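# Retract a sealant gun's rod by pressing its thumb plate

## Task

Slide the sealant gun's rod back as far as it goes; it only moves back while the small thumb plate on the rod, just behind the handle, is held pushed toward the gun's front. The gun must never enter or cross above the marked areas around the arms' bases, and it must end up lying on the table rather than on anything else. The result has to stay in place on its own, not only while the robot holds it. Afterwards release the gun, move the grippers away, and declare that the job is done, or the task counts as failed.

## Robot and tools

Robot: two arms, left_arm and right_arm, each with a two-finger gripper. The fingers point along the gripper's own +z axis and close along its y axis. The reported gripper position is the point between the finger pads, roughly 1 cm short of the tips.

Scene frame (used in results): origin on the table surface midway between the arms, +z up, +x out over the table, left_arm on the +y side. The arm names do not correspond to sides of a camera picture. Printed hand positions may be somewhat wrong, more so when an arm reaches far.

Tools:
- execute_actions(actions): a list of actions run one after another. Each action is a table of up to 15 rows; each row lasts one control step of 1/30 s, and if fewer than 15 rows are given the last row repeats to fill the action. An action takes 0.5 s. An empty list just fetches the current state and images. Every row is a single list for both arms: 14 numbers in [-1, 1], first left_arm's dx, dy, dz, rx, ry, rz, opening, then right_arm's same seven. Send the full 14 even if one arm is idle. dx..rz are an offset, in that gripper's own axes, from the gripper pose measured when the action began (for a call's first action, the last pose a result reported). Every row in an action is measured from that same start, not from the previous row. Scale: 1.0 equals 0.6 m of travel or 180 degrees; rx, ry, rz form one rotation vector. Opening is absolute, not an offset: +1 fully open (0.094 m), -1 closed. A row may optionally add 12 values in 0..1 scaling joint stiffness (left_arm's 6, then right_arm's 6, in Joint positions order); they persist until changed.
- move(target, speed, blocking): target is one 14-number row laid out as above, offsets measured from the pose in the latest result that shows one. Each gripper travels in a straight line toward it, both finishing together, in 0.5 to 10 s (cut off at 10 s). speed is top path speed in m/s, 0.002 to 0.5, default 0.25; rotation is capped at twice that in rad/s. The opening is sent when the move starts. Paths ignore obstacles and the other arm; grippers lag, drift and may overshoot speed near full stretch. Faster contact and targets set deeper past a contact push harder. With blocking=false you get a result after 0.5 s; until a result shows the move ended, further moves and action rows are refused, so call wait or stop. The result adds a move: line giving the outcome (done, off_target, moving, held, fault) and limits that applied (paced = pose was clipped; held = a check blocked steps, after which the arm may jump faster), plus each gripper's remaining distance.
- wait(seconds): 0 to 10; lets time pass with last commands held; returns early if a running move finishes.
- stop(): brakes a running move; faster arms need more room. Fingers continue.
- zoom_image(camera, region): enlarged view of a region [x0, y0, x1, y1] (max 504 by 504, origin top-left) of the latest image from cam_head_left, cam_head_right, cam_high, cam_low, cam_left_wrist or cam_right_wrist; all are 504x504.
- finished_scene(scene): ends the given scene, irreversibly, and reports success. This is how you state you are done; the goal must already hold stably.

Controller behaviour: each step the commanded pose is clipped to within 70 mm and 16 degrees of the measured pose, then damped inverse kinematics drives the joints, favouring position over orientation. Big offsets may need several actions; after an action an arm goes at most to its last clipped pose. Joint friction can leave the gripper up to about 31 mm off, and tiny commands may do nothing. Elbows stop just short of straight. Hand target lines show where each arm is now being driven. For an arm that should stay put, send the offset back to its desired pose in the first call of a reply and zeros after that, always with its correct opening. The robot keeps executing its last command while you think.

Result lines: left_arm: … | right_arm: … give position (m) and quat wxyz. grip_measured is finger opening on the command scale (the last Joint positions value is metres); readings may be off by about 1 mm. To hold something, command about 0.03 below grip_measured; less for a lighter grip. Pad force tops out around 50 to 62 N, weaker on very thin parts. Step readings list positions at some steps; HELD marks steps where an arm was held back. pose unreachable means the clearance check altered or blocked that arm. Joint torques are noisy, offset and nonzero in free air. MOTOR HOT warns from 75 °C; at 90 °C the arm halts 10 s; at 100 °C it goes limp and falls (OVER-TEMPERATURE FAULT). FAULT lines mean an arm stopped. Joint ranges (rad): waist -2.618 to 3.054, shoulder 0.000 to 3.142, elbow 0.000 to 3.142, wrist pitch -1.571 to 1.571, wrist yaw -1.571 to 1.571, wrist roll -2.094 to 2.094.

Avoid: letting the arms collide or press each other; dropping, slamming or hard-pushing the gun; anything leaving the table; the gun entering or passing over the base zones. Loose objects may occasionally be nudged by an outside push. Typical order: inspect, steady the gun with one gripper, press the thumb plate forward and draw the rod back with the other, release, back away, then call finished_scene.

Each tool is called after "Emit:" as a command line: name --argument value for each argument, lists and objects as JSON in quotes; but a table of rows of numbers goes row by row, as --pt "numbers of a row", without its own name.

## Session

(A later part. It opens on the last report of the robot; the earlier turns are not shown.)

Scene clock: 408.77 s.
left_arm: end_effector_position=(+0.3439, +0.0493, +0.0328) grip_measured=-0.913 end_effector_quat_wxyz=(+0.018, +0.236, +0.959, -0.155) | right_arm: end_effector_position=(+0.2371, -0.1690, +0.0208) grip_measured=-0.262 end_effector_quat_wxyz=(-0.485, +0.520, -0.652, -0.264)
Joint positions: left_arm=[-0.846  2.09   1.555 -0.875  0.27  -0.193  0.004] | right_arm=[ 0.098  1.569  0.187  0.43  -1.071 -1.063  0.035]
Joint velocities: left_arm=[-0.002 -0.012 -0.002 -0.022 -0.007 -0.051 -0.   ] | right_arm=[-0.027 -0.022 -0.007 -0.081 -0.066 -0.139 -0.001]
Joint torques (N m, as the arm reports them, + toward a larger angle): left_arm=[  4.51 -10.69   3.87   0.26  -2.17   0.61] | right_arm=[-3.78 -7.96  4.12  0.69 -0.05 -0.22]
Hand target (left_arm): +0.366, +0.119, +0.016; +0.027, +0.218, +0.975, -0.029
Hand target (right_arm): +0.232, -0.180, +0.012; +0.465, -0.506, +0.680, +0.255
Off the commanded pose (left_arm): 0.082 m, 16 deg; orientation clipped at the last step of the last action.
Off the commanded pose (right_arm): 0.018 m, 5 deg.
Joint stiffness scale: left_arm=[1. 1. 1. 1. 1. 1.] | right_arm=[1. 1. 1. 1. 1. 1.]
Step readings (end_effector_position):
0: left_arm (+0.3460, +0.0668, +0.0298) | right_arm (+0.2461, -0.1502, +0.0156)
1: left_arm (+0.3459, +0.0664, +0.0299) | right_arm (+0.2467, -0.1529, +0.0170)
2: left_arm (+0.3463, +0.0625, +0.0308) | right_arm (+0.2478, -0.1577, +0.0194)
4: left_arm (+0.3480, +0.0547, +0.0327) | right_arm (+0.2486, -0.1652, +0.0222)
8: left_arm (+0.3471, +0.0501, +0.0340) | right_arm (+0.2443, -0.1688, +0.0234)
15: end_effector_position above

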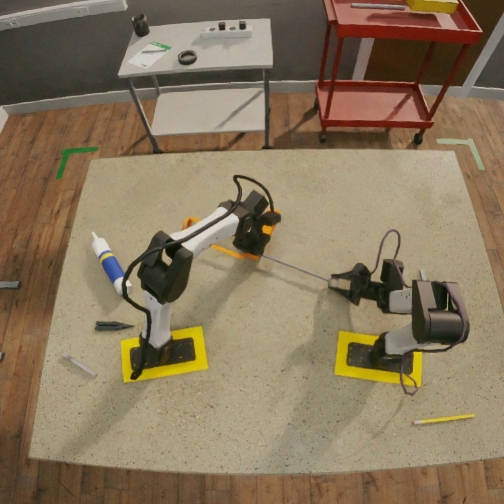

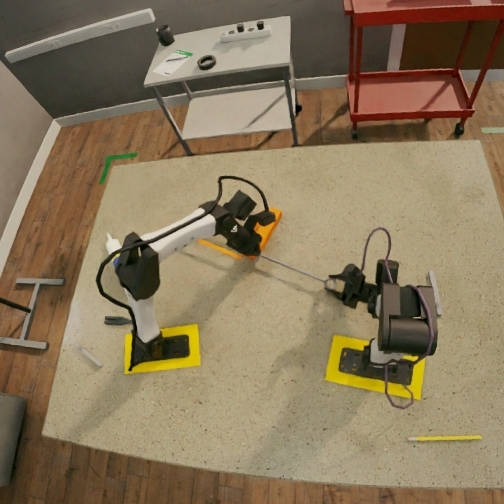

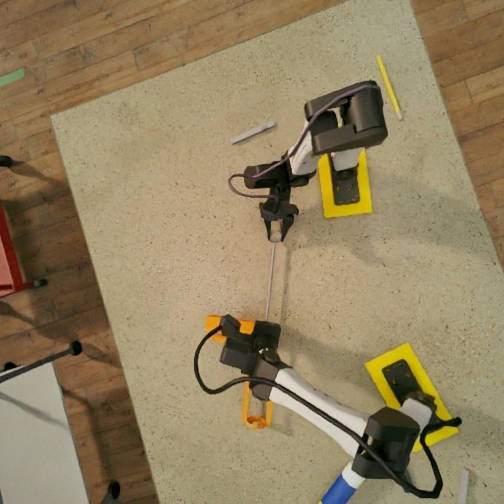

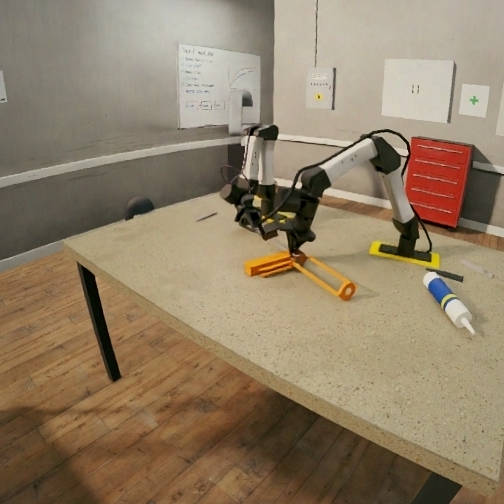

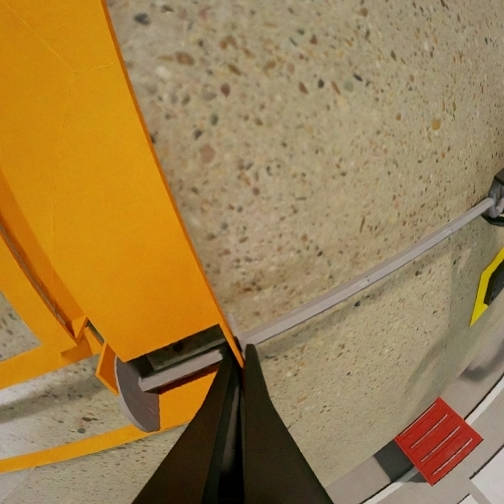

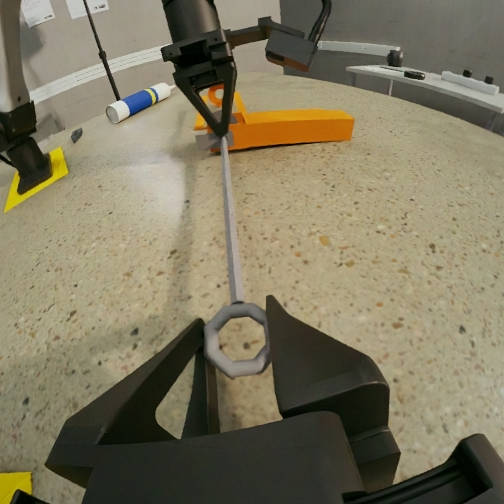

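Emit:
execute_actions --actions '[[[0,0,0.015,0,0,0,-1,0.015,0,0.005,0,0,0,-0.35]],[[0,0,0,0,0,0,-0.4,0,0,0,0,0,0,0.4]]]'

Emit:
move --target '[0, 0, -0.2, 0, 0, 0, -0.4, -0.15, 0, -0.06, 0, 0, 0, 0.4]' --speed 0.15

Scene clock: 413.77 s.
left_arm: end_effector_position=(+0.3413, +0.0436, +0.0329) grip_measured=-0.403 end_effector_quat_wxyz=(+0.013, +0.228, +0.959, -0.168) | right_arm: end_effector_position=(+0.2391, -0.1690, +0.0168) grip_measured=+0.398 end_effector_quat_wxyz=(-0.492, +0.529, -0.642, -0.258)
Joint positions: left_arm=[-0.85   2.094  1.555 -0.865  0.296 -0.216  0.028] | right_arm=[ 0.096  1.621  0.187  0.488 -1.079 -1.091  0.066]
Joint velocities: left_arm=[ 0.007  0.002 -0.002 -0.007  0.037  0.051 -0.   ] | right_arm=[ 0.002 -0.007  0.002  0.022 -0.022 -0.022  0.001]
Joint torques (N m, as the arm reports them, + toward a larger angle): left_arm=[  0.02 -10.47   6.44   0.71   0.     0.15] | right_arm=[ 0.01 -5.4   4.13  1.5  -0.32 -0.15]
Hand target (left_arm): +0.343, +0.046, +0.031; +0.014, +0.227, +0.961, -0.159
Hand target (right_arm): +0.239, -0.169, +0.016; +0.490, -0.529, +0.644, +0.257
Off the commanded pose (left_arm): 0.004 m, 1 deg.
Off the commanded pose (right_arm): 0.001 m, 0 deg.
Joint stiffness scale: left_arm=[1. 1. 1. 1. 1. 1.] | right_arm=[1. 1. 1. 1. 1. 1.]
Step readings (end_effector_position; steps 1 to 15: 1st action; 16 to 30: 2nd action):
0: left_arm (+0.3432, +0.0487, +0.0329) | right_arm (+0.2357, -0.1694, +0.0209)
1: left_arm (+0.3418, +0.0460, +0.0334) | right_arm (+0.2362, -0.1691, +0.0207)
2: left_arm (+0.3420, +0.0461, +0.0323) | right_arm (+0.2364, -0.1691, +0.0186)
4: left_arm (+0.3421, +0.0459, +0.0308) | right_arm (+0.2374, -0.1694, +0.0158)
8: left_arm (+0.3425, +0.0462, +0.0307) | right_arm (+0.2388, -0.1695, +0.0158)
15: left_arm (+0.3426, +0.0463, +0.0307) | right_arm (+0.2391, -0.1694, +0.0159)
16: left_arm (+0.3418, +0.0452, +0.0312) | right_arm (+0.2391, -0.1694, +0.0158)
17: left_arm (+0.3419, +0.0445, +0.0321) | right_arm (+0.2391, -0.1694, +0.0158)
19: left_arm (+0.3414, +0.0437, +0.0328) | right_arm (+0.2392, -0.1691, +0.0166)
23: left_arm (+0.3413, +0.0436, +0.0329) | right_arm (+0.2391, -0.1690, +0.0168)
30: end_effector_position above

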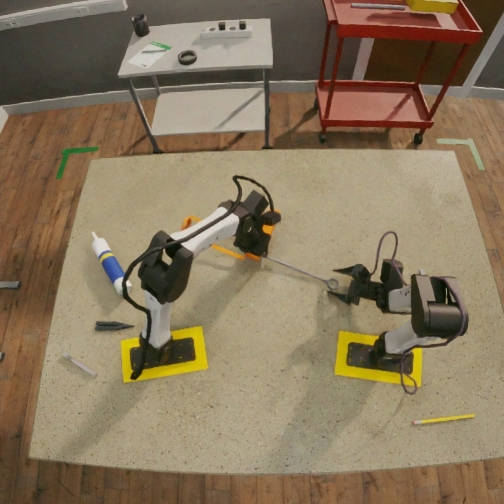

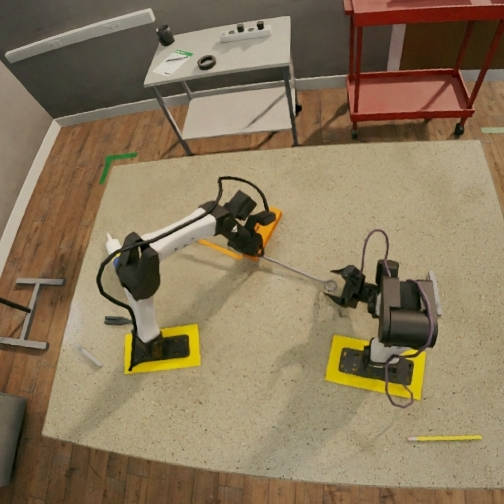

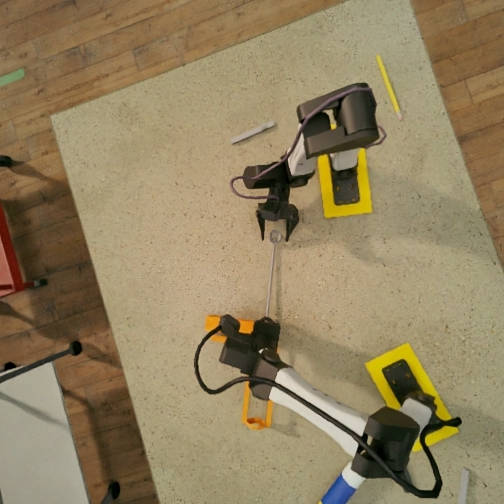

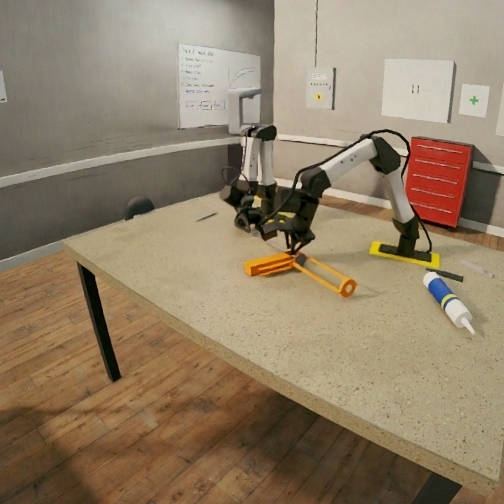

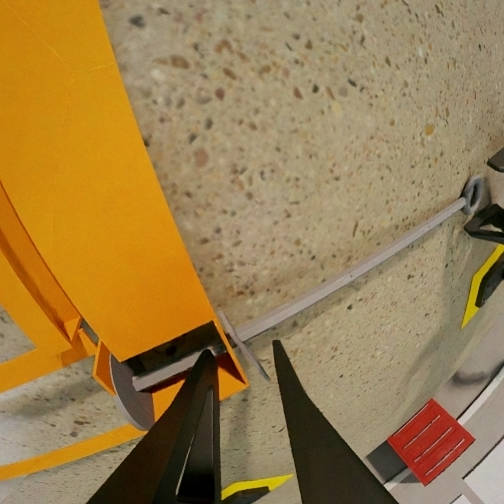

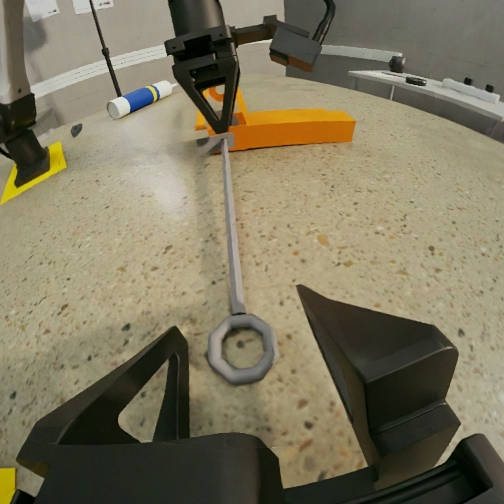

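Scene clock: 415.23 s.
left_arm: end_effector_position=(+0.3462, +0.0823, +0.1352) grip_measured=-0.402 end_effector_quat_wxyz=(+0.004, +0.228, +0.960, -0.160) | right_arm: end_effector_position=(+0.2201, -0.1611, +0.1055) grip_measured=+0.398 end_effector_quat_wxyz=(-0.495, +0.525, -0.641, -0.261)
Joint positions: left_arm=[-0.767  2.002  1.835 -1.286  0.3   -0.125  0.028] | right_arm=[ 0.133  0.982  0.305 -0.198 -1.063 -1.009  0.066]
Joint velocities: left_arm=[ 0.002 -0.007 -0.002 -0.007 -0.022 -0.022 -0.001] | right_arm=[-0.002  0.007  0.012 -0.066 -0.022  0.007  0.   ]
Joint torques (N m, as the arm reports them, + toward a larger angle): left_arm=[  0.62 -10.68   8.25   0.55   0.25   0.14] | right_arm=[ 0.81 -2.25  9.59  1.33 -0.21 -0.24]
Hand target (left_arm): +0.349, +0.083, +0.146; +0.013, +0.228, +0.959, -0.168
Hand target (right_arm): +0.221, -0.161, +0.109; +0.491, -0.529, +0.642, +0.258
Off the commanded pose (left_arm): 0.011 m, 1 deg.
Off the commanded pose (right_arm): 0.007 m, 1 deg.
Joint stiffness scale: left_arm=[1. 1. 1. 1. 1. 1.] | right_arm=[1. 1. 1. 1. 1. 1.]
move: off_target (left_arm)

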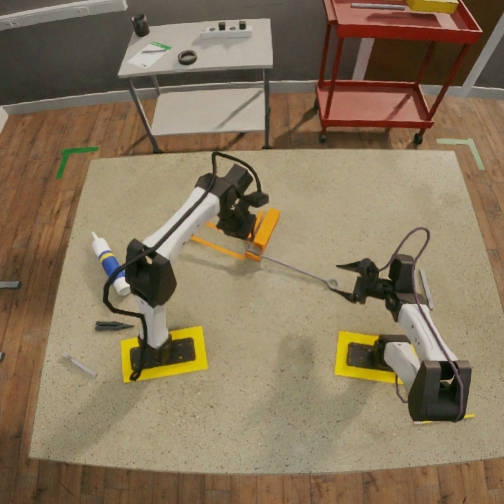

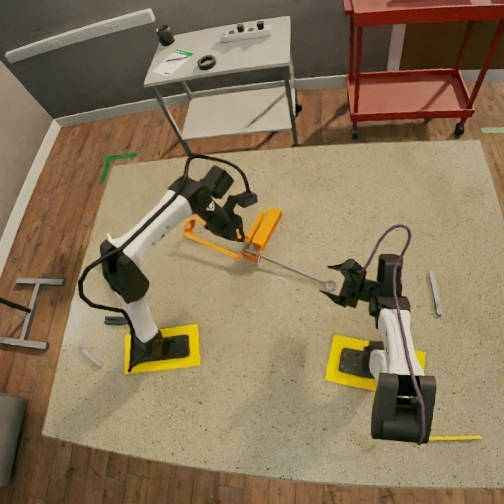

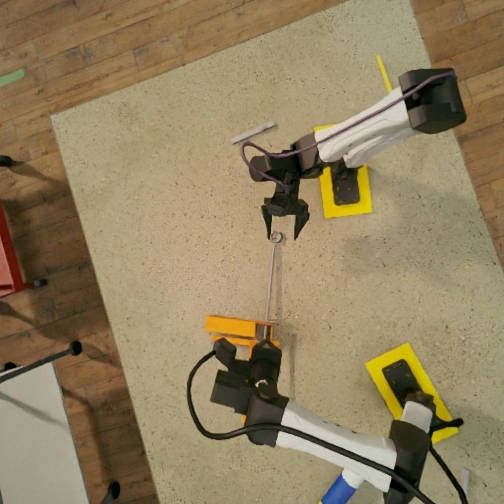

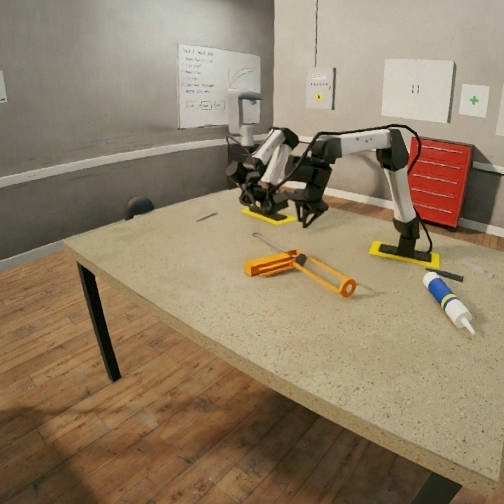

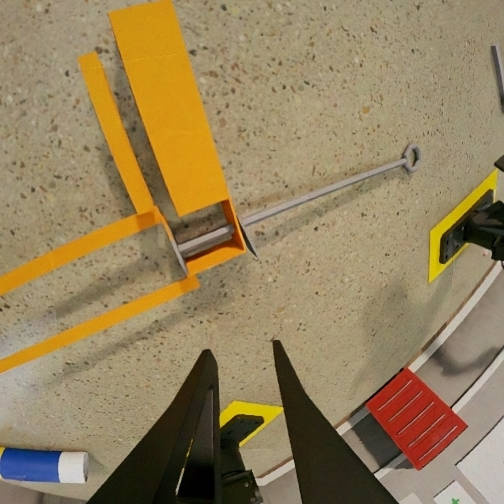

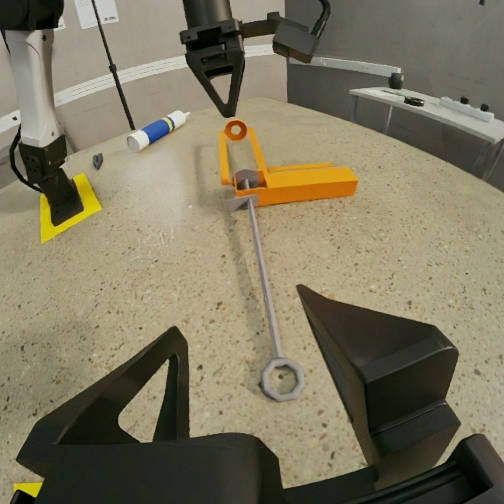

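Emit:
execute_actions --actions '[]'

Scene clock: 429.87 s.
left_arm: end_effector_position=(+0.3459, +0.0825, +0.1352) grip_measured=-0.402 end_effector_quat_wxyz=(+0.003, +0.228, +0.960, -0.160) | right_arm: end_effector_position=(+0.2195, -0.1611, +0.1050) grip_measured=+0.398 end_effector_quat_wxyz=(-0.494, +0.525, -0.642, -0.262)
Joint positions: left_arm=[-0.767  2.002  1.835 -1.288  0.3   -0.124  0.028] | right_arm=[ 0.133  0.982  0.305 -0.203 -1.063 -1.011  0.066]
Joint velocities: left_arm=[ 0.002 -0.012  0.007 -0.022  0.037 -0.022 -0.   ] | right_arm=[-0.017 -0.007  0.002  0.022  0.051 -0.037  0.   ]
Joint torques (N m, as the arm reports them, + toward a larger angle): left_arm=[  0.62 -10.8    8.26   0.52   0.26   0.19] | right_arm=[ 0.79 -2.23  9.65  1.34 -0.23 -0.24]
Hand target (left_arm): +0.349, +0.083, +0.146; +0.013, +0.228, +0.959, -0.168
Hand target (right_arm): +0.221, -0.161, +0.108; +0.491, -0.529, +0.642, +0.258
Off the commanded pose (left_arm): 0.011 m, 1 deg.
Off the commanded pose (right_arm): 0.008 m, 1 deg.
Joint stiffness scale: left_arm=[1. 1. 1. 1. 1. 1.] | right_arm=[1. 1. 1. 1. 1. 1.]

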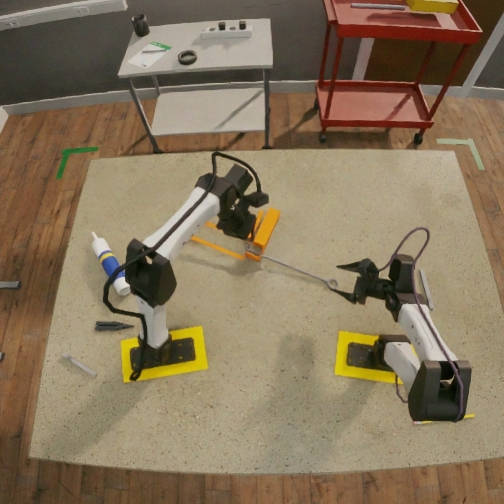

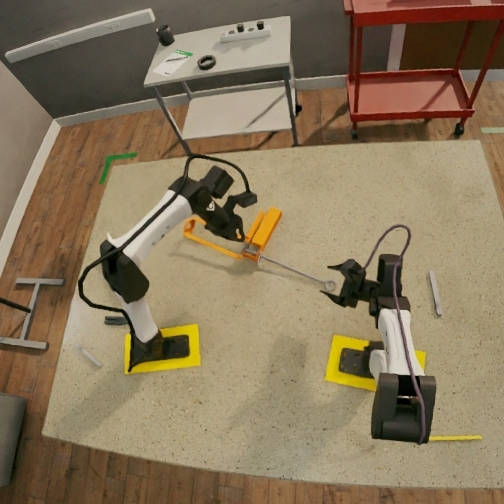

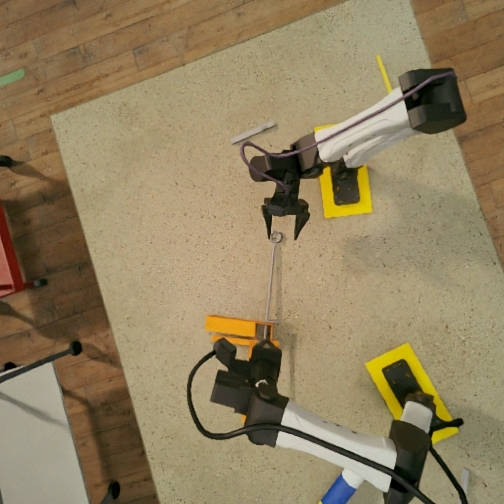

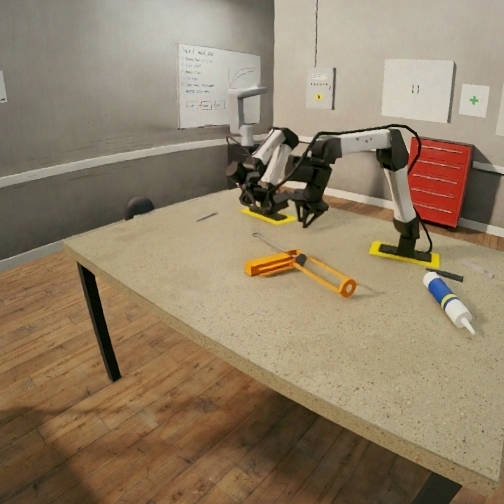

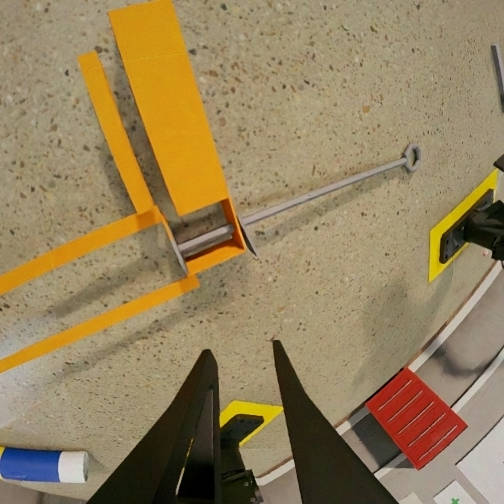

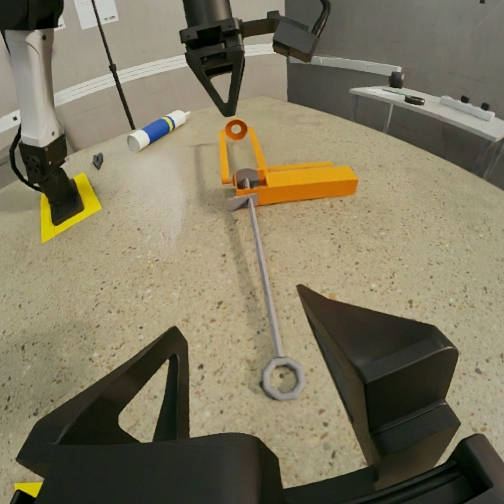

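I am done with scene 1.

Emit:
finished_scene --scene 1

The scene is finished: the task was done.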